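# Flip clear plastic sheet across open card holder

## Task

A clear plastic sheet is bound at the spine of the card holder like one of its pages and currently rests on the pages of the half that carries the strap. Turn this sheet over so it ends up lying flat and fully spread on the opposite half. The card holder has to remain open and flat on the table. No stack of pages may be lifted to a steep angle, whether alone or together with the whole holder; doing so is a failure. All items must settle shortly after you stop, and a result that holds only because the robot is still touching or pressing it does not count. At the end, release everything and move the grippers away.

## Robot and tools

ROBOT. Two arms, left_arm and right_arm, each with a two-finger parallel gripper and a wrist camera. Base positions in the scene frame: left_arm about (+0.005, +0.323, +0.021) m, right_arm about (-0.007, -0.283, +0.020) m, both nearly unrotated. Joint ranges (rad), base to gripper: waist -2.618 to 3.054, shoulder 0 to 3.142, elbow 0 to 3.142, wrist pitch -1.571 to 1.571, wrist yaw -1.571 to 1.571, wrist roll -2.094 to 2.094. The bar beneath the bases and the plate behind it are fixtures whose tops may sit up to about 3 cm above the table; no warning comes before contact with them. Keep the arms from striking or shoving each other.

FRAME. A single scene frame: origin at table-top height, midway between the arms, roughly 5 to 10 cm in from the near table edge. +z is up, +x points out across the table, +y is toward left_arm. The words left and right are arm names only, not image sides. A gripper's fingers extend along its own +z axis and separate along its y axis. end_effector_position is the point between the pads, roughly 1 cm short of the fingertips. Reported hand positions can be off, more so at long reach.

ROW FORMAT. Every motion command is one row of 16 plain numbers, always covering both arms: x, y, z, qw, qx, qy, qz, opening for left_arm, then the same eight for right_arm. x, y, z are an absolute target position in metres and the quaternion (w first) an absolute target orientation, both in the scene frame, not offsets. Opening runs from -1 (closed) to +1 (fully open, 0.093 m). A row is refused if any target lies over 0.6 m from that arm's last reported position along any axis of its gripper. To hold an orientation steady, resend the same quaternion each time rather than copying the slightly drifted one from the result. An arm meant to stay still should receive its whole last reported pose plus its intended opening in every call.

execute_actions: argument actions is a list holding at most one item. An empty list only returns the current state. {"rows": [[16 numbers], ...], "steps": n} plays up to 15 rows, one per control step of 1/30 s; n is 1 to 15 (default 15) and the final row repeats if rows run out. {"steps": n} with no rows is a wait of up to 300 steps measured from the previous result, so time spent replying counts inside it. Optional pictures (boolean) toggles camera images; they come by default.

move: target is one 16-number row as above; speed is the top path speed in m/s, 0.002 to 0.5, default 0.25, with turning capped at twice that in rad/s. Both grippers travel straight-line paths to their poses and finish together, over 0.5 to 10 s; longer paths are cut off at 10 s. Openings are sent at the start. Paths ignore obstacles and the other arm; grippers lag, can stray and can overshoot speed, especially with a nearly straight arm. Faster moves hit harder, and aiming further beyond a contact pushes harder. The result adds a move: line with the ending (done, off_target, moving, held, fault) and active limits (paced = target clipped; held = a check blocked some steps, after which the arm may jump faster), plus each gripper's distance to its pose.

wait: seconds from 0 to 10; the scene runs with no new command. zoom_image: camera (cam_high, cam_low, cam_left_wrist, cam_right_wrist; all 504x504) and region [x0, y0, x1, y1] in pixels, top-left origin, at most 504 by 504. read_manual: returns licence texts only. finished_scene: scene = the current scene's number; irreversible, and the reply reports success.

CONTROL. Each step the commanded pose is clipped to within 70 mm and 16 degrees of the measured pose; IK favours position over orientation. After an action ends, the arm continues only to its last clipped pose, so check the result and send the remainder. Joint friction may leave the hand up to about 31 mm from the command, and very small commands may do nothing. The simulation keeps running while you think.

RESULTS. The state line shows each gripper's position and quaternion. A pose unreachable line means the clearance check altered or stopped that arm's command; HELD marks steps not sent. Hand target lines show the pose each controller is now pursuing. grip_measured is the finger motor position on the -1..+1 scale: pads meet near -0.94, and each mm of object width adds about 0.0208, with a fixed per-gripper error up to 0.02. Commanding below the width reading squeezes harder, up to roughly 50-62 N per pad (less on thin parts under 5 mm). Keep sending the closing number to keep holding. The last joint value is the opening in metres, floored at zero. Joint torques include offsets and noise.

HEAT AND FAULTS. Holding loads heats motors: MOTOR HOT at 75 °C; at 90 °C that arm halts 10 s; at 100 °C it goes limp and drops. Faults appear as FAULT lines.

AVOID. Lifting any page stack steeply, knocking rigid items off the table, hard impacts, slips and drops, and finishing while still touching the sheet. Move gently, let the sheet settle flat, open the grippers and retreat before calling finished_scene.

Each tool is called as a command line: name --argument value for each argument, lists and objects as JSON in quotes; but a table of rows of numbers goes row by row, as --pt "numbers of a row", without its own name.

## Session

execute_actions --actions '[]'

Scene clock: 0.00 s of 4800.00 s.
left_arm: end_effector_position=(+0.3797, +0.3158, +0.4176) grip_measured=+0.987 end_effector_quat_wxyz=(+0.704, +0.013, +0.710, -0.007) | right_arm: end_effector_position=(+0.3551, -0.2932, +0.4309) grip_measured=+0.984 end_effector_quat_wxyz=(+0.713, +0.009, +0.701, -0.032)
Joint positions: left_arm=[-0.001  1.036  1.031 -0.001  0.005  0.014  0.093] | right_arm=[-0.003  1.041  1.048 -0.015  0.015 -0.014  0.092]
Joint velocities: left_arm=[-0.002 -0.007 -0.007 -0.066 -0.037 -0.022 -0.001] | right_arm=[-0.012 -0.007 -0.002 -0.051  0.066 -0.007  0.001]
Joint torques (N m, as the arm reports them, + toward a larger angle): no reading
Hand target (left_arm): +0.380, +0.316, +0.418; +0.704, +0.013, +0.710, -0.007
Hand target (right_arm): +0.355, -0.293, +0.431; +0.713, +0.009, +0.701, -0.032

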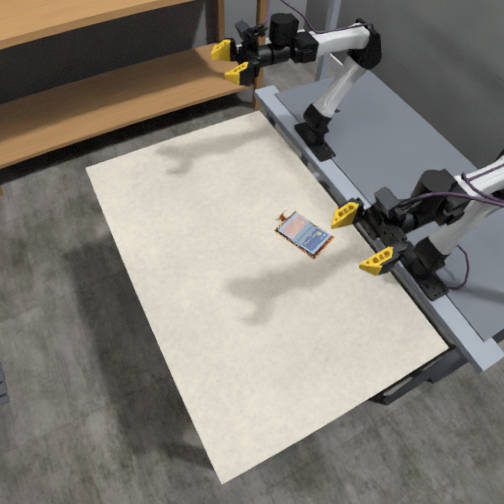

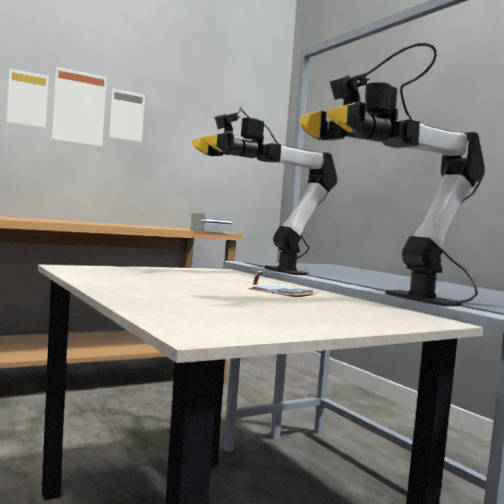

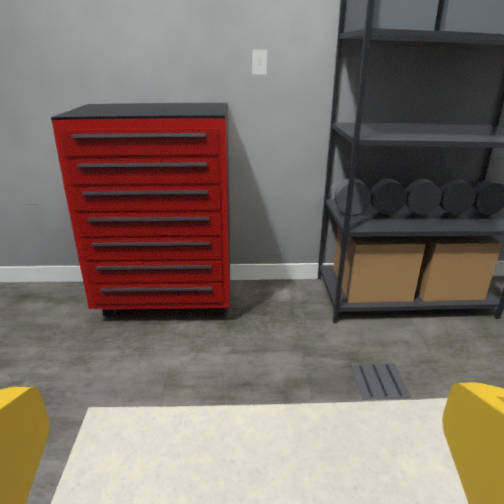

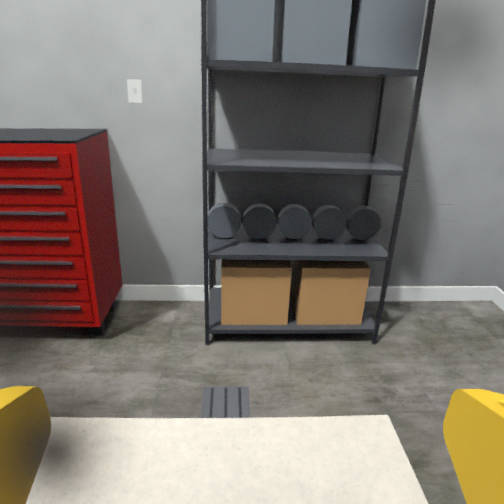

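zoom_image --camera "cam_high" --region '[260, 195, 350, 270]'

zoom_image --camera "cam_low" --region '[235, 260, 335, 310]'

Region (260, 195, 350, 270) of cam_high's 504x504 image, scaled by 5.600, with more detail than that image has.

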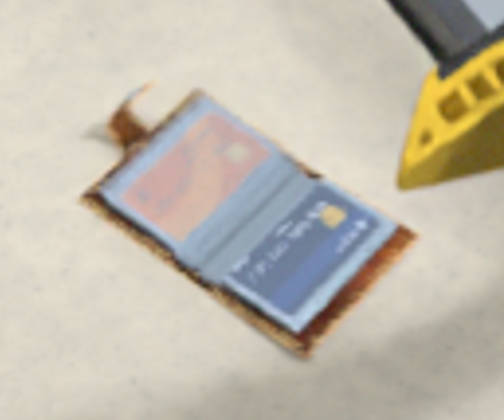

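Region (235, 260, 335, 310) of cam_low's 504x504 image, scaled by 5.040, with more detail than that image has.

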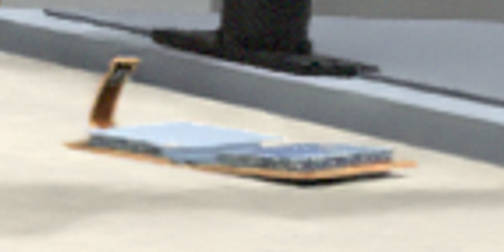

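move --target '[0.22, 0.10, 0.28, 0.0, 0.0, 1.0, 0.0, 1.0, 0.3551, -0.2932, 0.4309, 0.713, 0.009, 0.701, -0.032, 1.0]' --speed 0.3

Scene clock: 13.57 s of 4800.00 s.
left_arm: end_effector_position=(+0.2218, +0.1031, +0.2939) grip_measured=+0.987 end_effector_quat_wxyz=(+0.104, +0.009, +0.989, -0.104) | right_arm: end_effector_position=(+0.3551, -0.2932, +0.4309) grip_measured=+0.984 end_effector_quat_wxyz=(+0.713, +0.009, +0.701, -0.032)
Joint positions: left_arm=[-0.782  1.575  1.862 -1.564 -0.01  -0.783  0.093] | right_arm=[-0.003  1.041  1.048 -0.015  0.015 -0.014  0.092]
Joint velocities: left_arm=[ 0.007 -0.002 -0.012  0.037  0.051  0.037  0.001] | right_arm=[ 0.007 -0.027 -0.002  0.007  0.037  0.11   0.   ]
Joint torques (N m, as the arm reports them, + toward a larger angle): left_arm=[-0.05 -5.62  5.19  0.82 -0.03 -0.05] | right_arm=[ 0.28 -2.93  7.52  2.5  -0.12  0.  ]
Hand target (left_arm): +0.219, +0.103, +0.282; +0.083, +0.006, +0.992, -0.092
Hand target (right_arm): +0.355, -0.293, +0.431; +0.713, +0.009, +0.701, -0.032
Off the commanded pose (left_arm): 0.014 m, 17 deg; orientation clipped at the last step of the last action.
Off the commanded pose (right_arm): 0.000 m, 0 deg.
joint sent to its limit (left arm) — the command would take joint 4 (wrist pitch) past its lower limit, so that joint was sent only as far as its limit.
After step 90, 7.33 s passed at rest.
move: off_target (left_arm); limits=paced

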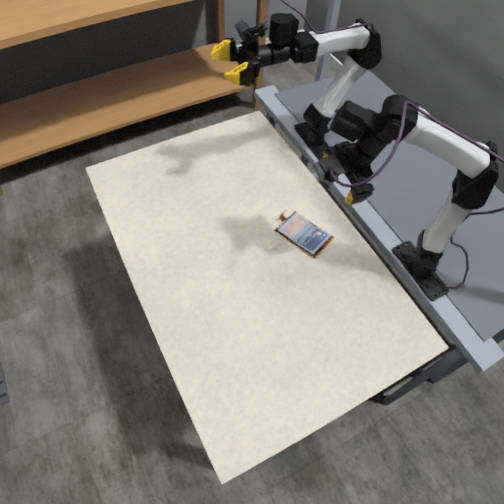

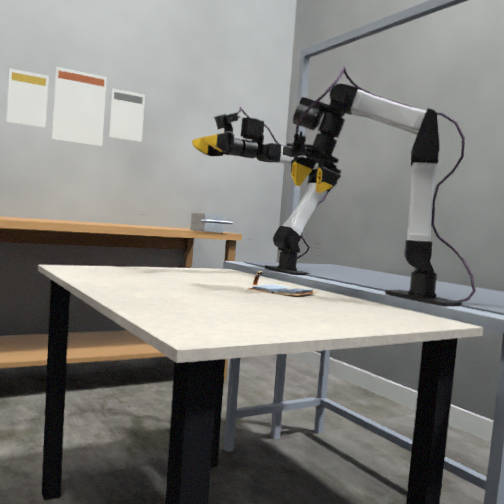

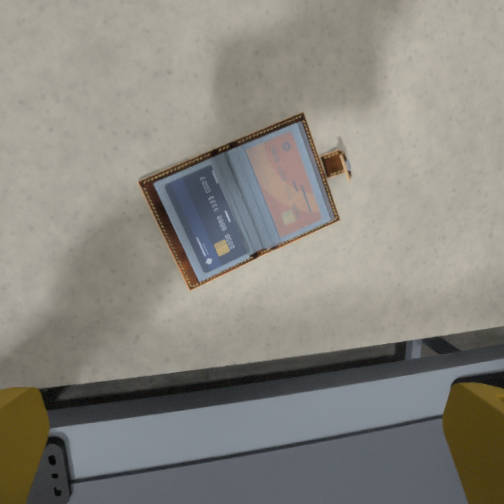

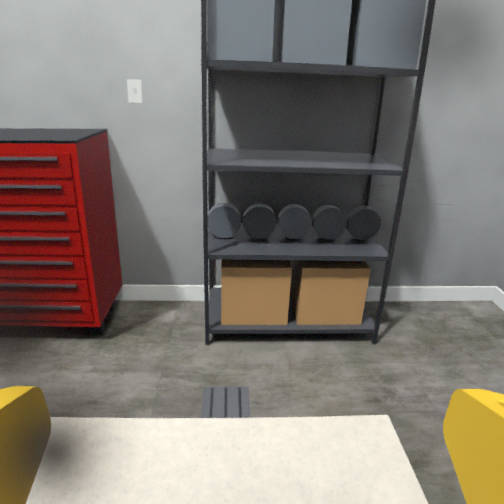

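zoom_image --camera "cam_left_wrist" --region '[130, 100, 370, 300]'

Region (130, 100, 370, 300) of cam_left_wrist's 504x504 image, scaled by 2.100, with more detail than that image has.

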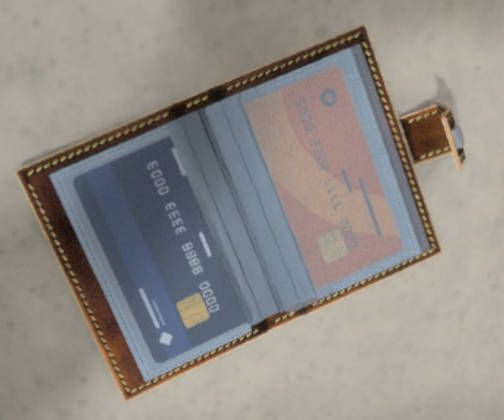

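move --target '[0.22, 0.16, 0.20, 0.0, 0.0, 1.0, 0.0, -1.0, 0.248, -0.125, 0.055, 0.4394, -0.5266, 0.6274, 0.3687, 1.0]' --speed 0.3

Scene clock: 51.50 s of 4800.00 s.
left_arm: end_effector_position=(+0.2187, +0.1570, +0.2057) grip_measured=-1.000 end_effector_quat_wxyz=(+0.002, -0.001, +1.000, -0.006) | right_arm: end_effector_position=(+0.2499, -0.1249, +0.0576) grip_measured=+0.984 end_effector_quat_wxyz=(+0.448, -0.532, +0.622, +0.361)
Joint positions: left_arm=[-0.644  1.575  1.532 -1.518 -0.002 -0.668  0.   ] | right_arm=[ 0.041  1.764  0.478  0.187 -1.198 -1.067  0.092]
Joint velocities: left_arm=[ 0.012 -0.017 -0.007 -0.022 -0.007  0.007  0.   ] | right_arm=[-0.012 -0.012  0.027 -0.037  0.022 -0.066  0.   ]
Joint torques (N m, as the arm reports them, + toward a larger angle): left_arm=[ 0.61 -7.18  5.63  0.38 -0.1   0.08] | right_arm=[ 0.87 -4.53  5.24  1.06 -0.73 -0.1 ]
Hand target (left_arm): +0.219, +0.160, +0.200; -0.002, -0.000, +1.000, -0.002
Hand target (right_arm): +0.250, -0.123, +0.055; +0.441, -0.533, +0.622, +0.367
Off the commanded pose (left_arm): 0.007 m, 1 deg.
Off the commanded pose (right_arm): 0.003 m, 2 deg.
After step 90, 31.70 s passed at rest.
move: done

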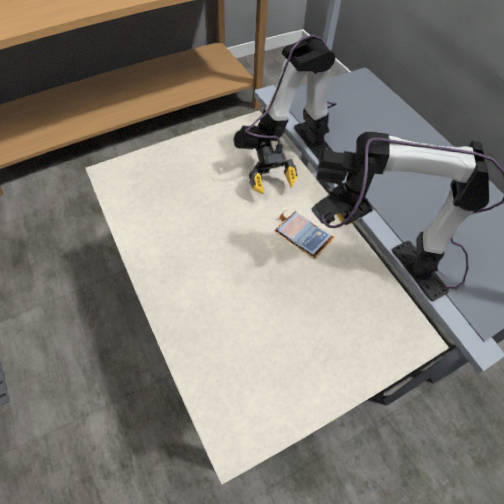

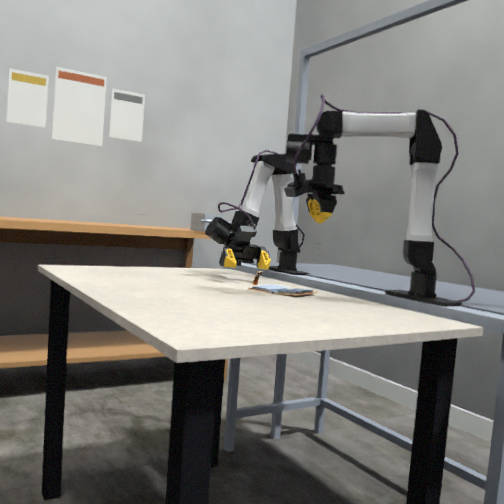

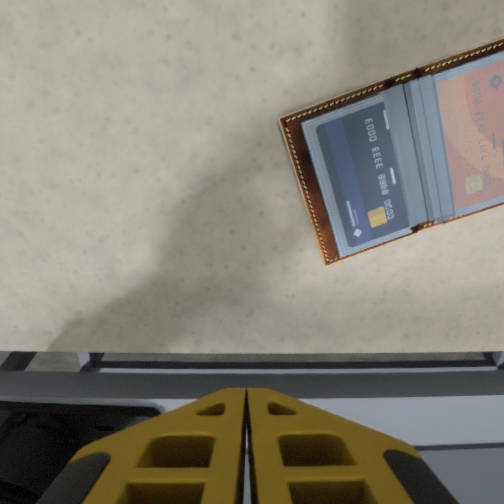

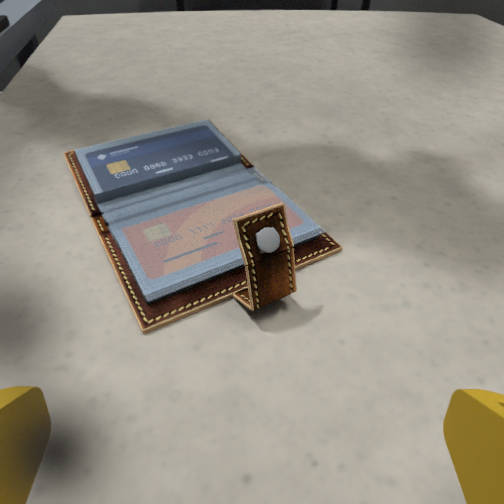

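zoom_image --camera "cam_right_wrist" --region '[90, 190, 290, 340]'

Region (90, 190, 290, 340) of cam_right_wrist's 504x504 image, scaled by 2.520, with more detail than that image has; it fills the top 378 rows of this view, and the rest is white.

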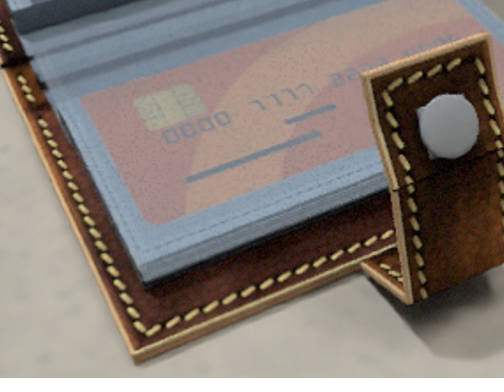

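move --target '[0.22, 0.20, 0.20, 0.0, 0.0, 1.0, 0.0, -1.0, 0.262, -0.05, 0.11, 0.1241, -0.7998, 0.56, 0.1773, 0.2]' --speed 0.2

move --target '[0.22, 0.20, 0.20, 0.0, 0.0, 1.0, 0.0, -1.0, 0.2594, -0.013, 0.045, 0.1241, -0.7998, 0.56, 0.1773, 0.2]' --speed 0.1

Scene clock: 127.87 s of 4800.00 s.
left_arm: end_effector_position=(+0.2209, +0.1951, +0.2005) grip_measured=-1.000 end_effector_quat_wxyz=(-0.005, -0.000, +1.000, -0.001) | right_arm: end_effector_position=(+0.2606, -0.0518, +0.1174) grip_measured=+0.201 end_effector_quat_wxyz=(-0.137, +0.800, -0.556, -0.178)
Joint positions: left_arm=[-0.519  1.512  1.451 -1.517 -0.002 -0.542  0.   ] | right_arm=[ 0.523  1.812  1.364 -1.05  -0.476 -1.421  0.055]
Joint velocities: left_arm=[-0.002  0.017  0.032 -0.081 -0.051  0.007  0.   ] | right_arm=[-0.007  0.002 -0.002 -0.037  0.007 -0.037 -0.001]
Joint torques (N m, as the arm reports them, + toward a larger angle): left_arm=[ 0.6  -8.42  5.59  0.34 -0.14  0.1 ] | right_arm=[ 0.62 -6.81  7.33  0.46 -0.4  -0.08]
Hand target (left_arm): +0.220, +0.200, +0.200; -0.000, -0.000, +1.000, -0.000
Hand target (right_arm): +0.260, -0.053, +0.112; -0.123, +0.804, -0.554, -0.178
Off the commanded pose (left_arm): 0.005 m, 1 deg.
Off the commanded pose (right_arm): 0.008 m, 2 deg.
After step 90, 70.40 s passed at rest.
move: done

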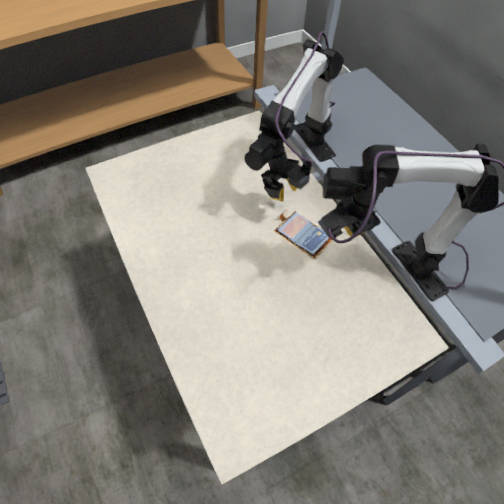

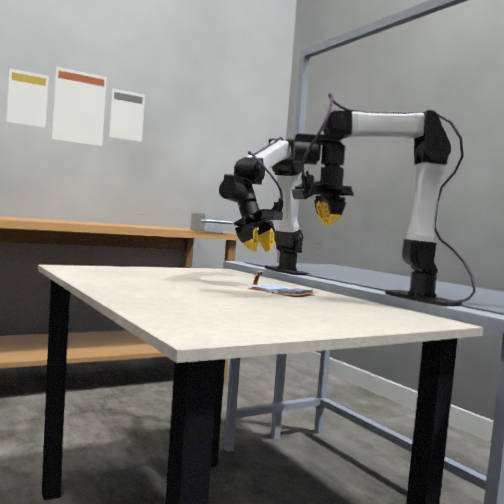

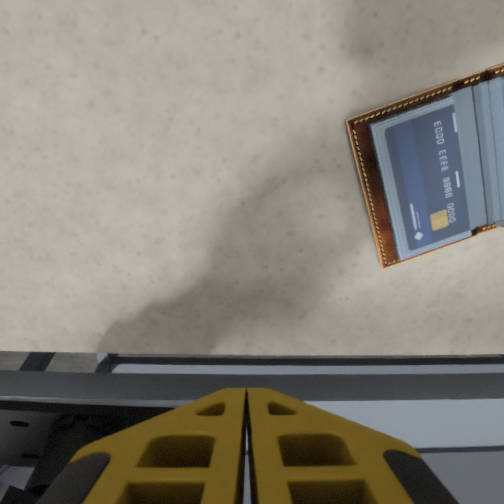

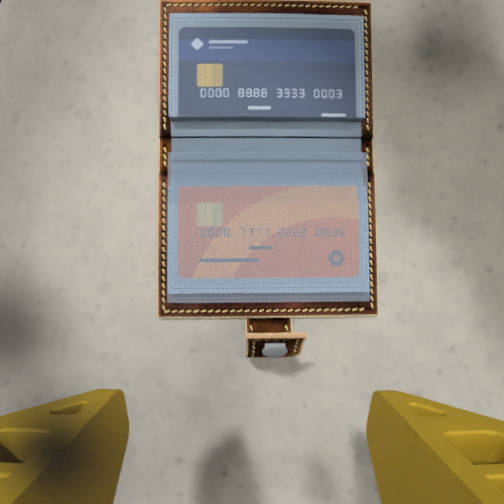

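Scene clock: 129.20 s of 4800.00 s.
left_arm: end_effector_position=(+0.2209, +0.1951, +0.2005) grip_measured=-1.000 end_effector_quat_wxyz=(-0.005, +0.001, +1.000, -0.001) | right_arm: end_effector_position=(+0.2624, -0.0105, +0.0571) grip_measured=+0.201 end_effector_quat_wxyz=(-0.136, +0.802, -0.554, -0.178)
Joint positions: left_arm=[-0.519  1.512  1.451 -1.517 -0.002 -0.541  0.   ] | right_arm=[ 0.628  1.949  1.298 -0.797 -0.465 -1.311  0.055]
Joint velocities: left_arm=[-0.002  0.002 -0.002 -0.037 -0.022  0.051  0.   ] | right_arm=[-0.007  0.002  0.007  0.037 -0.022 -0.022  0.001]
Joint torques (N m, as the arm reports them, + toward a larger angle): left_arm=[ 0.69 -8.38  5.68  0.34 -0.16  0.1 ] | right_arm=[ 0.64 -8.1   4.47  0.91 -0.39  0.1 ]
Hand target (left_arm): +0.220, +0.200, +0.200; -0.000, +0.000, +1.000, +0.000
Hand target (right_arm): +0.260, -0.013, +0.045; -0.124, +0.800, -0.560, -0.177
Off the commanded pose (left_arm): 0.005 m, 1 deg.
Off the commanded pose (right_arm): 0.013 m, 2 deg.
move: off_target (right_arm)

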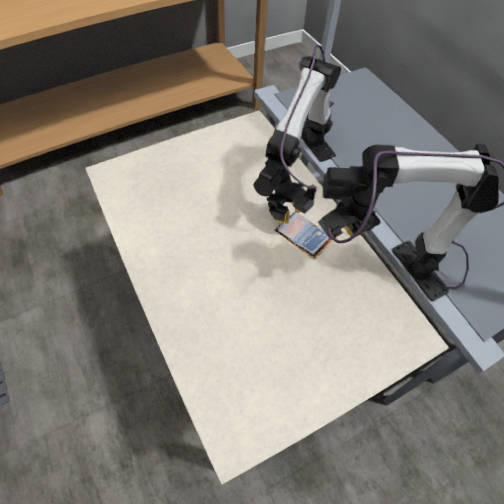

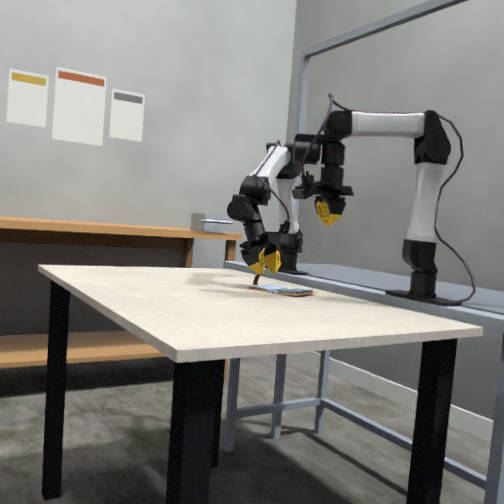

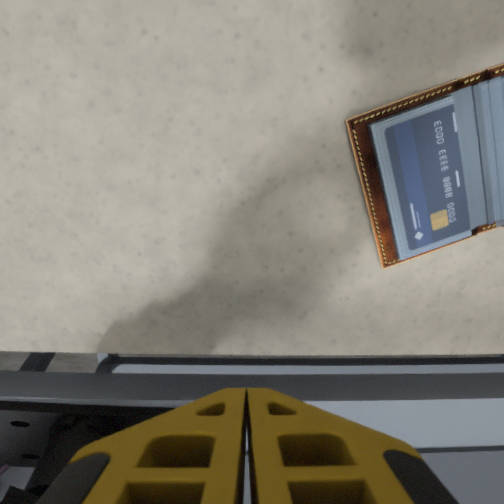

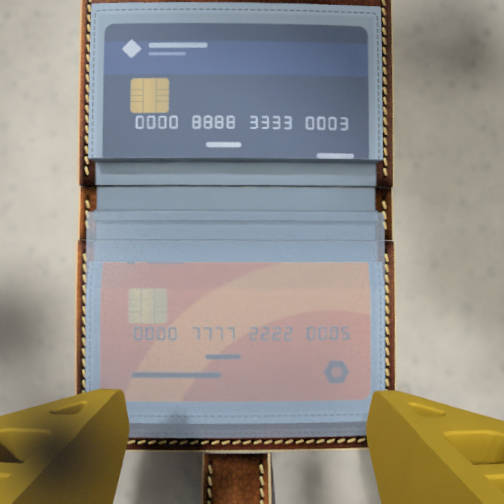

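move --target '[0.22, 0.20, 0.20, 0.0, 0.0, 1.0, 0.0, -1.0, 0.254, -0.016, 0.022, 0.1241, -0.7998, 0.56, 0.1773, 0.0]' --speed 0.05

Scene clock: 134.90 s of 4800.00 s.
left_arm: end_effector_position=(+0.2209, +0.1951, +0.2005) grip_measured=-1.000 end_effector_quat_wxyz=(-0.005, +0.001, +1.000, -0.001) | right_arm: end_effector_position=(+0.2584, -0.0141, +0.0349) grip_measured=+0.002 end_effector_quat_wxyz=(-0.137, +0.801, -0.555, -0.178)
Joint positions: left_arm=[-0.519  1.512  1.451 -1.517 -0.002 -0.541  0.   ] | right_arm=[ 0.628  1.965  1.222 -0.703 -0.464 -1.307  0.045]
Joint velocities: left_arm=[-0.007  0.007  0.012 -0.066 -0.007 -0.081  0.   ] | right_arm=[ 0.007 -0.002 -0.007  0.022  0.022  0.095 -0.   ]
Joint torques (N m, as the arm reports them, + toward a larger angle): left_arm=[ 0.62 -8.35  5.7   0.33 -0.16  0.08] | right_arm=[ 0.97 -7.82  4.19  0.91 -0.38  0.08]
Hand target (left_arm): +0.220, +0.200, +0.200; -0.000, -0.000, +1.000, +0.000
Hand target (right_arm): +0.254, -0.016, +0.022; -0.124, +0.800, -0.560, -0.177
Off the commanded pose (left_arm): 0.005 m, 1 deg.
Off the commanded pose (right_arm): 0.014 m, 2 deg.
After step 90, 1.60 s passed at rest.
move: off_target (right_arm)

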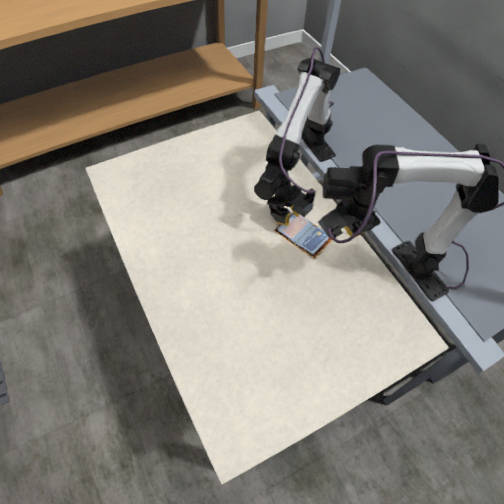

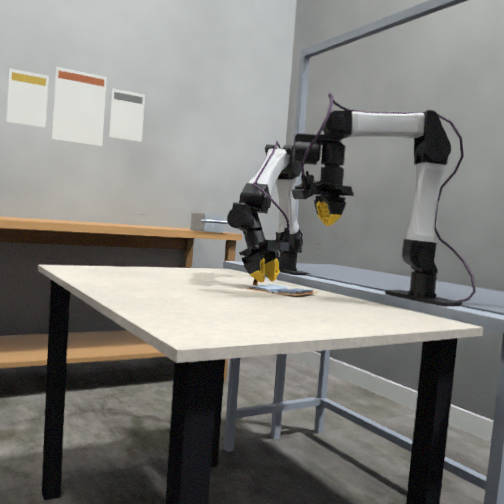

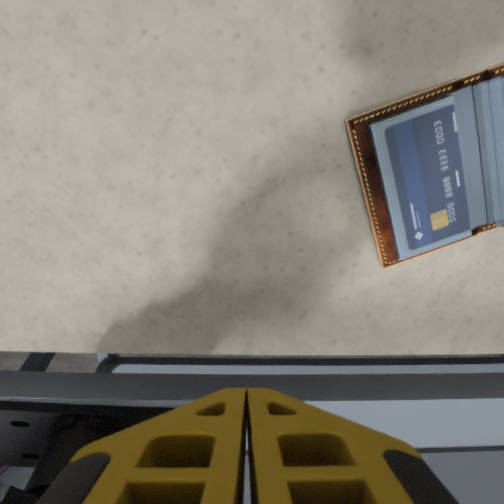

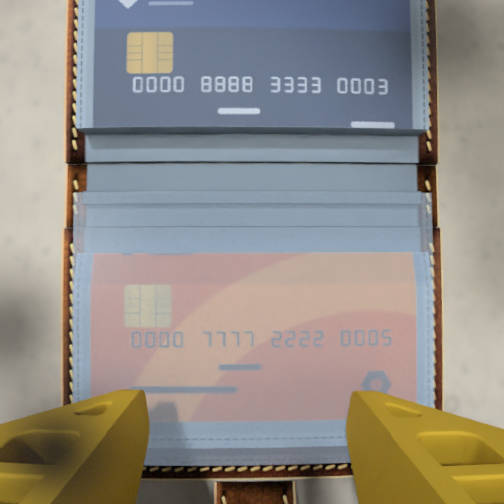

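move --target '[0.22, 0.20, 0.20, 0.0, 0.0, 1.0, 0.0, -1.0, 0.254, -0.016, 0.008, 0.1241, -0.7998, 0.56, 0.1773, 0.0]' --speed 0.03

zoom_image --camera "cam_low" --region '[230, 250, 330, 310]'

Scene clock: 138.87 s of 4800.00 s.
left_arm: end_effector_position=(+0.2209, +0.1951, +0.2005) grip_measured=-1.000 end_effector_quat_wxyz=(-0.005, +0.001, +1.000, -0.001) | right_arm: end_effector_position=(+0.2591, -0.0137, +0.0246) grip_measured=+0.001 end_effector_quat_wxyz=(-0.139, +0.800, -0.556, -0.178)
Joint positions: left_arm=[-0.519  1.512  1.451 -1.517 -0.002 -0.541  0.   ] | right_arm=[ 0.628  1.984  1.203 -0.661 -0.466 -1.304  0.045]
Joint velocities: left_arm=[ 0.002  0.002 -0.002  0.007  0.007 -0.022  0.   ] | right_arm=[ 0.022 -0.007 -0.002  0.051  0.022 -0.11  -0.   ]
Joint torques (N m, as the arm reports them, + toward a larger angle): left_arm=[ 0.67 -8.35  5.68  0.34 -0.16  0.09] | right_arm=[ 1.07 -7.39  3.66  1.02 -0.37  0.08]
Hand target (left_arm): +0.220, +0.200, +0.200; -0.000, -0.000, +1.000, +0.000
Hand target (right_arm): +0.254, -0.016, +0.009; -0.124, +0.800, -0.560, -0.178
Off the commanded pose (left_arm): 0.005 m, 1 deg.
Off the commanded pose (right_arm): 0.018 m, 2 deg.
move: off_target (right_arm)

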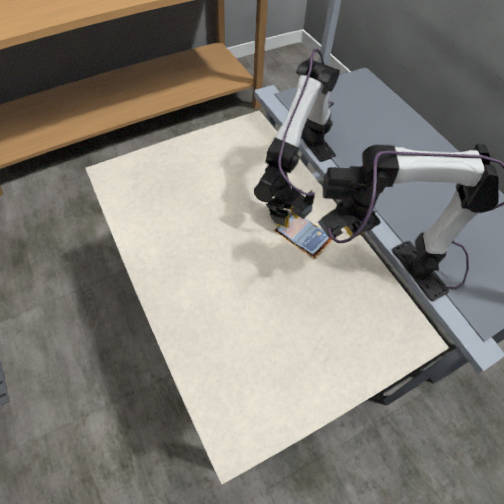

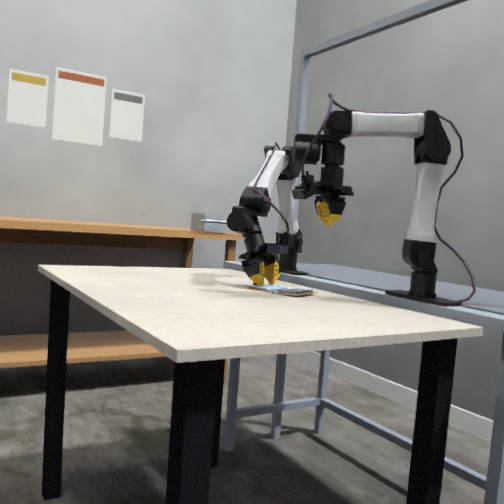

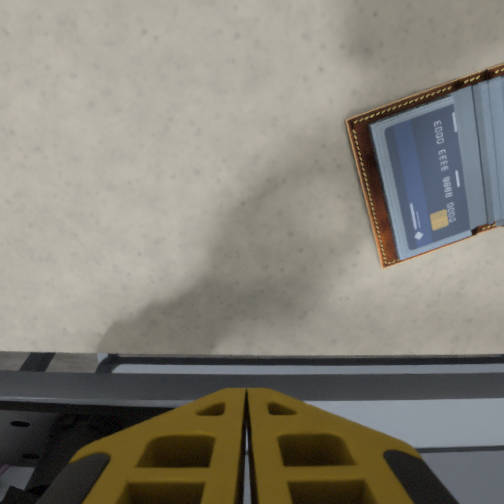

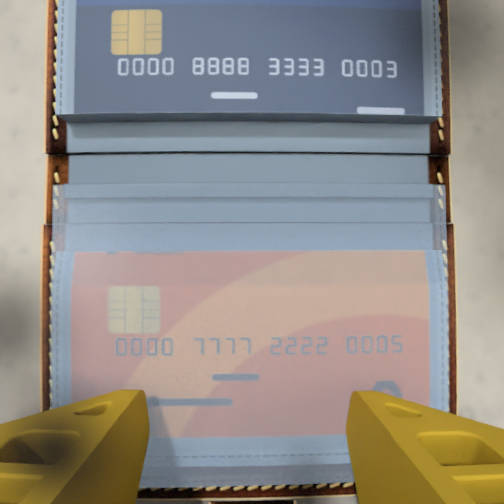

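Region (230, 250, 330, 310) of cam_low's 504x504 image, scaled by 5.040, with more detail than that image has; it fills the top 302 rows of this view, and the rest is white.

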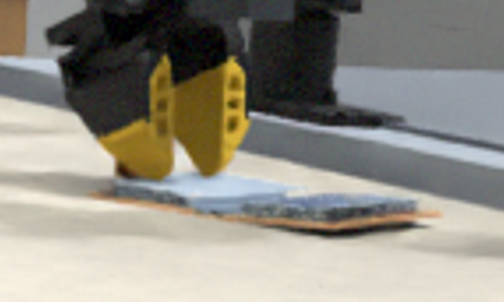

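move --target '[0.22, 0.20, 0.20, 0.0, 0.0, 1.0, 0.0, -1.0, 0.254, -0.016, 0.002, 0.1241, -0.7998, 0.56, 0.1773, 0.0]' --speed 0.02

Scene clock: 152.67 s of 4800.00 s.
left_arm: end_effector_position=(+0.2209, +0.1951, +0.2005) grip_measured=-1.000 end_effector_quat_wxyz=(-0.005, +0.001, +1.000, -0.001) | right_arm: end_effector_position=(+0.2591, -0.0135, +0.0242) grip_measured=+0.001 end_effector_quat_wxyz=(-0.140, +0.800, -0.555, -0.178)
Joint positions: left_arm=[-0.519  1.512  1.451 -1.517 -0.002 -0.541  0.   ] | right_arm=[ 0.628  1.984  1.2   -0.655 -0.467 -1.303  0.045]
Joint velocities: left_arm=[ 0.022 -0.002 -0.017 -0.037  0.037 -0.051  0.   ] | right_arm=[-0.007  0.012 -0.012 -0.022  0.037 -0.022  0.   ]
Joint torques (N m, as the arm reports them, + toward a larger angle): left_arm=[ 0.67 -8.4   5.69  0.34 -0.16  0.07] | right_arm=[ 1.11 -6.74  3.13  1.18 -0.35  0.08]
Hand target (left_arm): +0.220, +0.200, +0.200; -0.000, -0.000, +1.000, +0.000
Hand target (right_arm): +0.253, -0.017, +0.003; -0.124, +0.800, -0.560, -0.177
Off the commanded pose (left_arm): 0.005 m, 1 deg.
Off the commanded pose (right_arm): 0.023 m, 2 deg.
After step 90, 9.40 s passed at rest.
move: off_target (right_arm)

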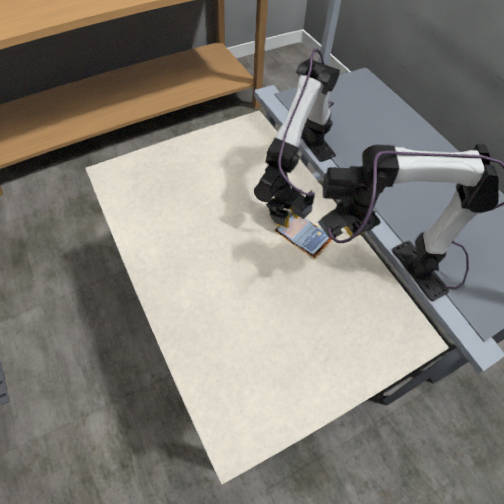

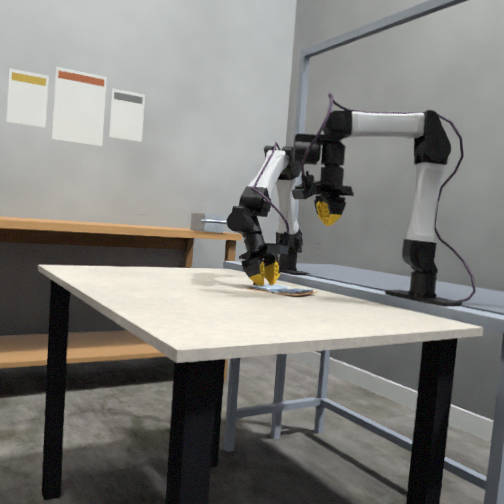

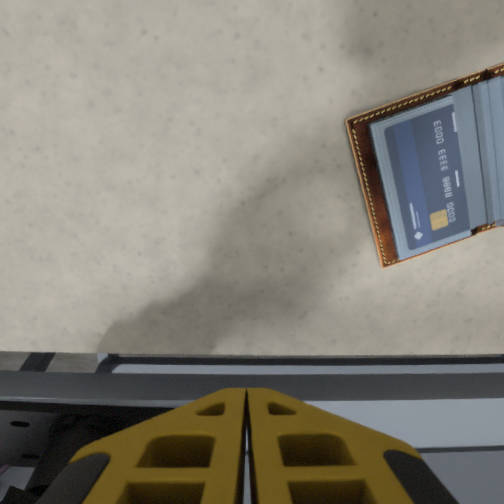

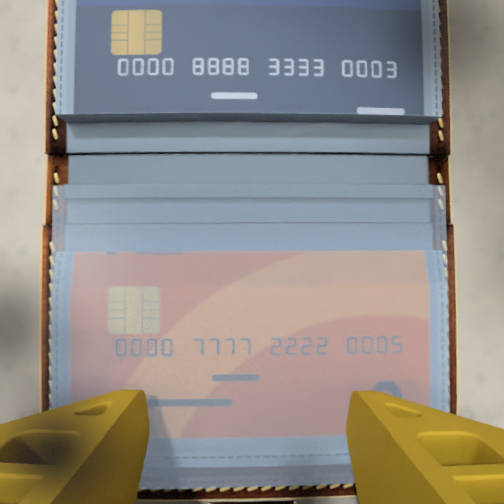

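In contact. Now drag toward the spine.

move --target '[0.22, 0.20, 0.20, 0.0, 0.0, 1.0, 0.0, -1.0, 0.2455, 0.0075, 0.002, 0.1241, -0.7998, 0.56, 0.1773, 0.0]' --speed 0.02

zoom_image --camera "cam_low" --region '[230, 250, 330, 310]'

Scene clock: 157.00 s of 4800.00 s.
left_arm: end_effector_position=(+0.2209, +0.1951, +0.2005) grip_measured=-1.000 end_effector_quat_wxyz=(-0.005, +0.001, +1.000, -0.001) | right_arm: end_effector_position=(+0.2483, +0.0084, +0.0244) grip_measured=+0.001 end_effector_quat_wxyz=(-0.144, +0.799, -0.555, -0.181)
Joint positions: left_arm=[-0.519  1.512  1.451 -1.517 -0.002 -0.541  0.   ] | right_arm=[ 0.693  1.985  1.2   -0.615 -0.465 -1.23   0.045]
Joint velocities: left_arm=[ 0.002  0.002  0.007 -0.022 -0.037  0.081  0.   ] | right_arm=[-0.017  0.012  0.007 -0.051 -0.022 -0.066 -0.   ]
Joint torques (N m, as the arm reports them, + toward a larger angle): left_arm=[ 0.66 -8.36  5.7   0.32 -0.16  0.1 ] | right_arm=[ 1.28 -6.19  4.9   1.14 -0.28  0.07]
Hand target (left_arm): +0.220, +0.200, +0.200; -0.000, -0.000, +1.000, +0.000
Hand target (right_arm): +0.245, +0.007, +0.003; -0.124, +0.800, -0.560, -0.177
Off the commanded pose (left_arm): 0.005 m, 1 deg.
Off the commanded pose (right_arm): 0.023 m, 2 deg.
move: off_target (right_arm)

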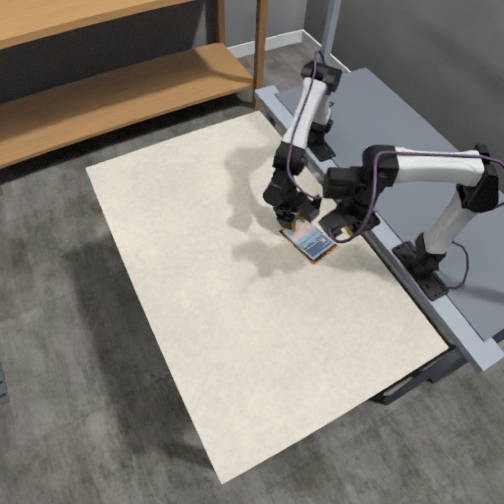

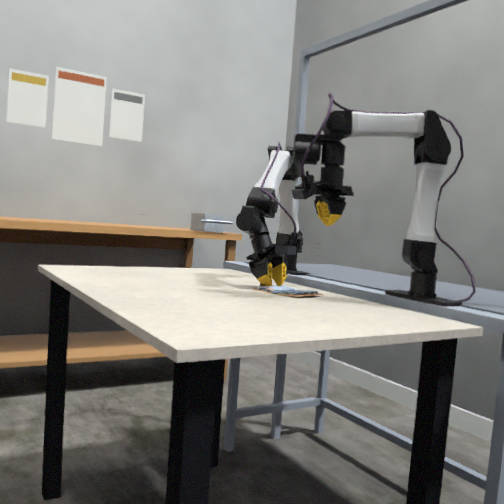

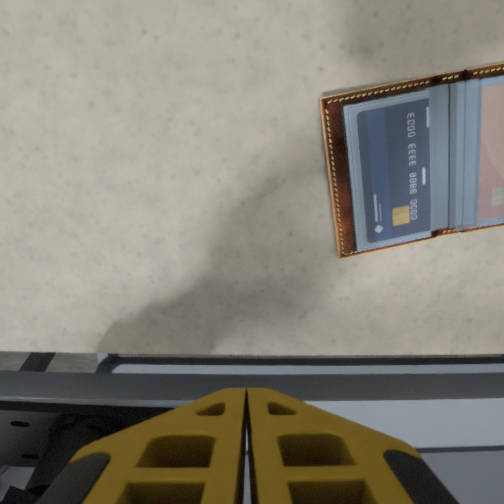

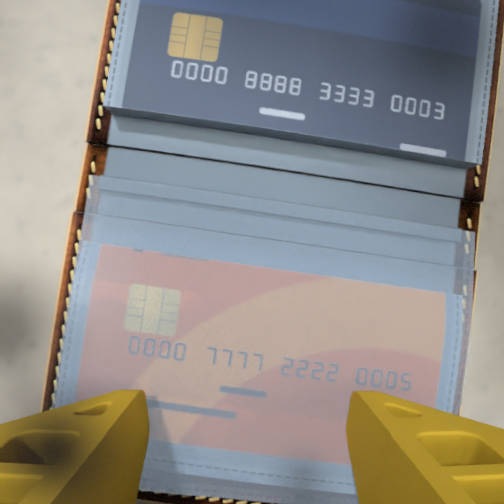

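Region (230, 250, 330, 310) of cam_low's 504x504 image, scaled by 5.040, with more detail than that image has; it fills the top 302 rows of this view, and the rest is white.

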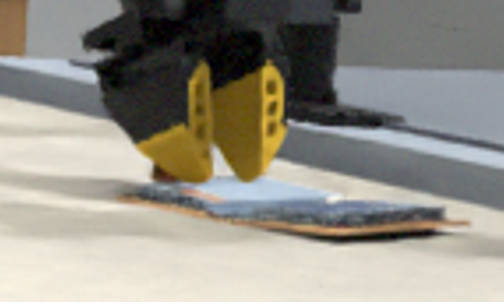

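move --target '[0.22, 0.20, 0.20, 0.0, -0.108, 0.994, 0.0, 1.0, 0.255, -0.03, 0.10, 0.1241, -0.7998, 0.56, 0.1773, 0.0]' --speed 0.15

move --target '[0.236, 0.059, 0.09, 0.0, -0.108, 0.994, 0.0, 1.0, 0.20, -0.17, 0.15, 0.1241, -0.7998, 0.56, 0.1773, 0.0]' --speed 0.15

Scene clock: 193.23 s of 4800.00 s.
left_arm: end_effector_position=(+0.2209, +0.1951, +0.2005) grip_measured=+0.985 end_effector_quat_wxyz=(-0.005, -0.098, +0.995, -0.000) | right_arm: end_effector_position=(+0.2507, -0.0264, +0.0955) grip_measured=+0.001 end_effector_quat_wxyz=(-0.123, +0.799, -0.559, -0.183)
Joint positions: left_arm=[-0.519  1.512  1.451 -1.517 -0.002 -0.738  0.092] | right_arm=[ 0.605  1.86   1.341 -0.97  -0.466 -1.332  0.045]
Joint velocities: left_arm=[-0.002 -0.007  0.002 -0.051 -0.066 -0.037 -0.   ] | right_arm=[ 0.007 -0.002 -0.017  0.007 -0.037  0.037  0.   ]
Joint torques (N m, as the arm reports them, + toward a larger angle): left_arm=[ 0.68 -8.41  5.61  0.32 -0.16 -0.07] | right_arm=[-0.68 -9.07  7.1   0.48 -0.41 -0.11]
Hand target (left_arm): +0.220, +0.200, +0.200; -0.000, -0.108, +0.994, +0.000
Hand target (right_arm): +0.254, -0.030, +0.100; -0.123, +0.800, -0.560, -0.178
Off the commanded pose (left_arm): 0.005 m, 1 deg.
Off the commanded pose (right_arm): 0.007 m, 1 deg.
After step 90, 31.90 s passed at rest.
move: done

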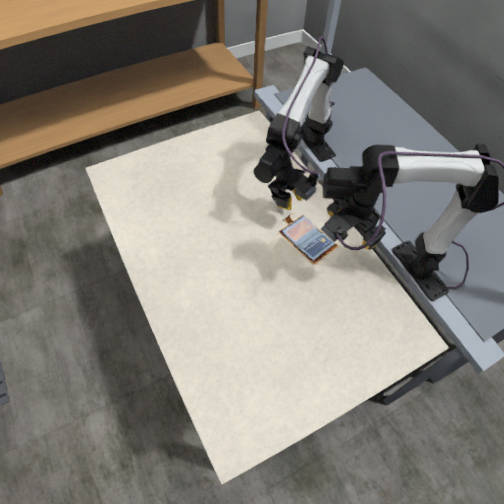

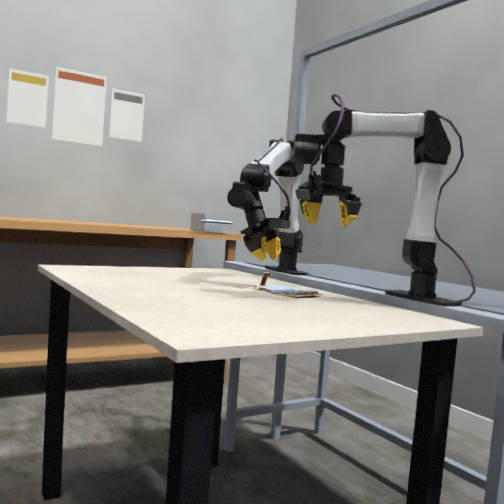

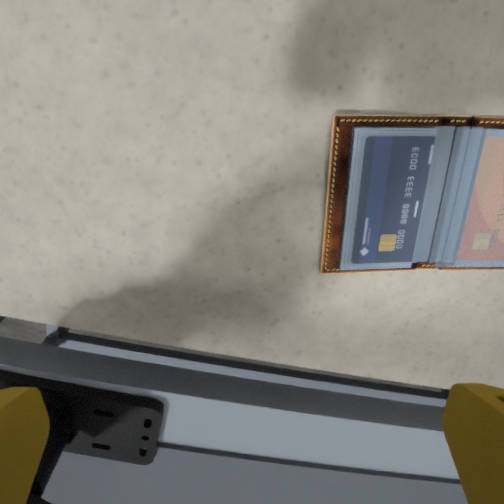

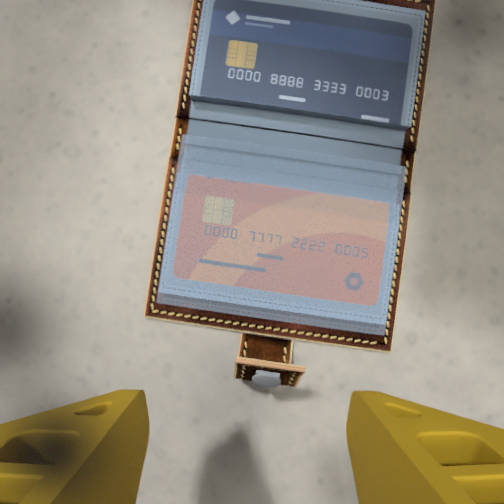

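Scene clock: 195.00 s of 4800.00 s.
left_arm: end_effector_position=(+0.2312, +0.0679, +0.0888) grip_measured=+0.985 end_effector_quat_wxyz=(-0.010, -0.106, +0.994, +0.009) | right_arm: end_effector_position=(+0.2045, -0.1635, +0.1528) grip_measured=+0.001 end_effector_quat_wxyz=(-0.132, +0.800, -0.557, -0.178)
Joint positions: left_arm=[-0.825  1.885  1.425 -1.137 -0.002 -1.061  0.092] | right_arm=[ 0.222  1.503  1.167 -1.325 -0.466 -1.76   0.045]
Joint velocities: left_arm=[-0.002 -0.007 -0.002  0.007 -0.007 -0.022  0.   ] | right_arm=[-0.007  0.007  0.002  0.007 -0.022  0.037 -0.   ]
Joint torques (N m, as the arm reports them, + toward a larger angle): left_arm=[-0.5  -9.55  9.19  0.27 -0.18 -0.06] | right_arm=[-0.74 -6.04  4.28  0.09 -0.38 -0.08]
Hand target (left_arm): +0.236, +0.060, +0.091; -0.000, -0.108, +0.994, +0.001
Hand target (right_arm): +0.198, -0.169, +0.150; -0.122, +0.800, -0.559, -0.181
Off the commanded pose (left_arm): 0.010 m, 2 deg.
Off the commanded pose (right_arm): 0.008 m, 1 deg.
move: done

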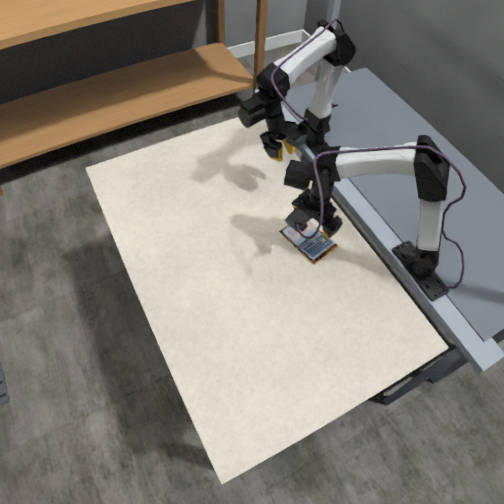

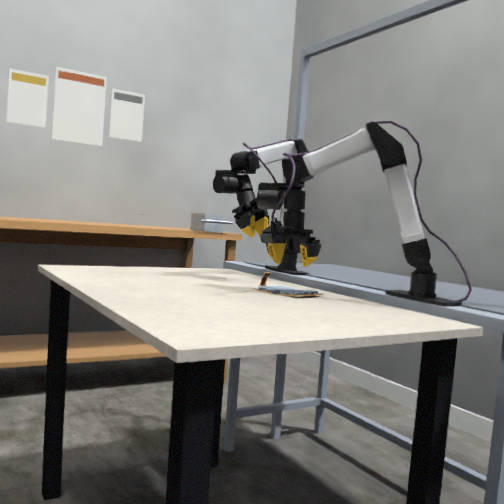

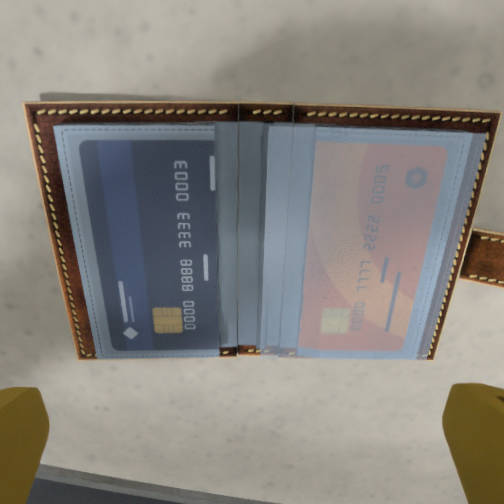

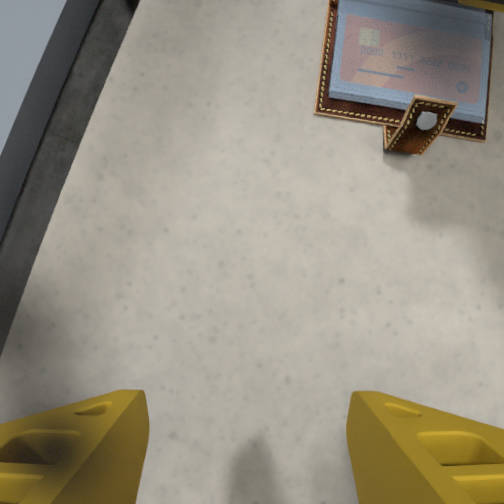

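move --target '[0.241, 0.056, 0.04, 0.0, -0.108, 0.994, 0.0, 1.0, 0.20, -0.17, 0.15, 0.1241, -0.7998, 0.56, 0.1773, 0.0]' --speed 0.06

Scene clock: 201.60 s of 4800.00 s.
left_arm: end_effector_position=(+0.2440, +0.0530, +0.0498) grip_measured=+0.985 end_effector_quat_wxyz=(+0.003, -0.107, +0.994, -0.010) | right_arm: end_effector_position=(+0.2043, -0.1638, +0.1527) grip_measured=+0.001 end_effector_quat_wxyz=(-0.132, +0.801, -0.556, -0.177)
Joint positions: left_arm=[-0.825  1.958  1.364 -0.958 -0.002 -1.062  0.092] | right_arm=[ 0.222  1.503  1.167 -1.326 -0.464 -1.763  0.045]
Joint velocities: left_arm=[-0.002 -0.002  0.022  0.022  0.022  0.051  0.   ] | right_arm=[ 0.012  0.002  0.007 -0.022  0.007 -0.022 -0.   ]
Joint torques (N m, as the arm reports them, + toward a larger angle): left_arm=[-0.26 -9.84  5.58  0.41 -0.18 -0.03] | right_arm=[-1.06 -5.94  4.53  0.14 -0.38 -0.08]
Hand target (left_arm): +0.241, +0.056, +0.041; +0.000, -0.108, +0.994, +0.000
Hand target (right_arm): +0.200, -0.170, +0.150; -0.124, +0.800, -0.560, -0.178
Off the commanded pose (left_arm): 0.011 m, 1 deg.
Off the commanded pose (right_arm): 0.008 m, 1 deg.
After step 90, 2.27 s passed at rest.
move: off_target (left_arm)

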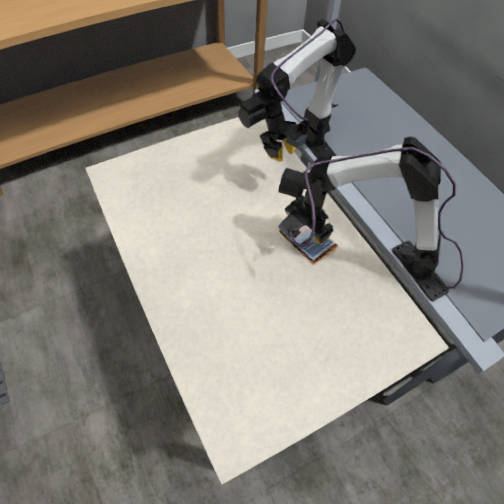

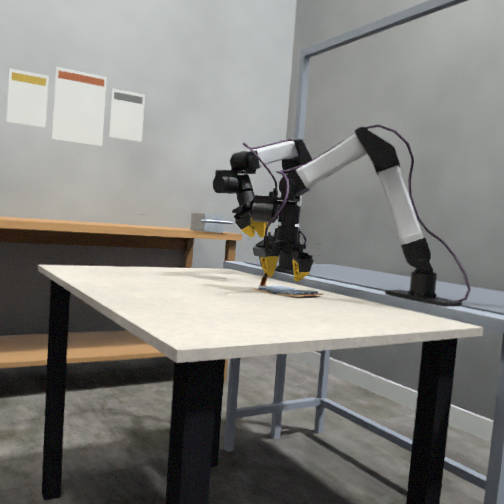

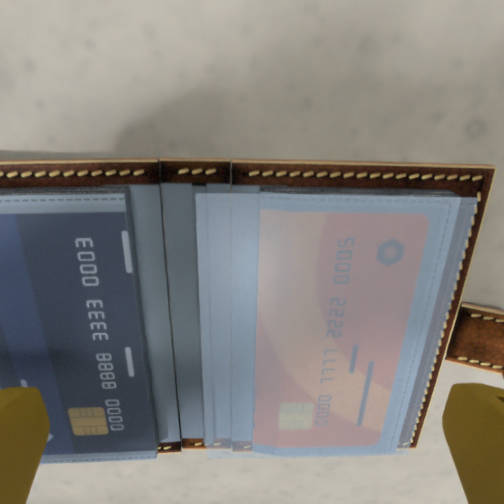

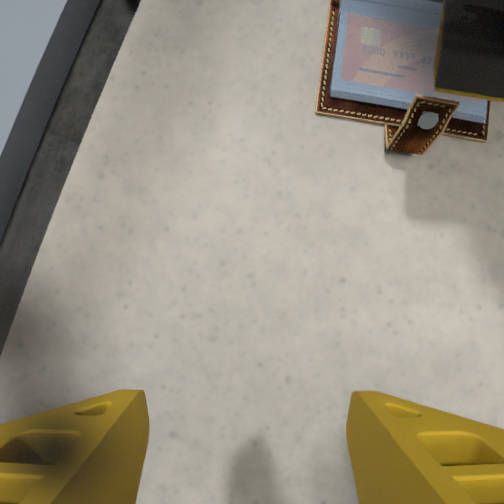

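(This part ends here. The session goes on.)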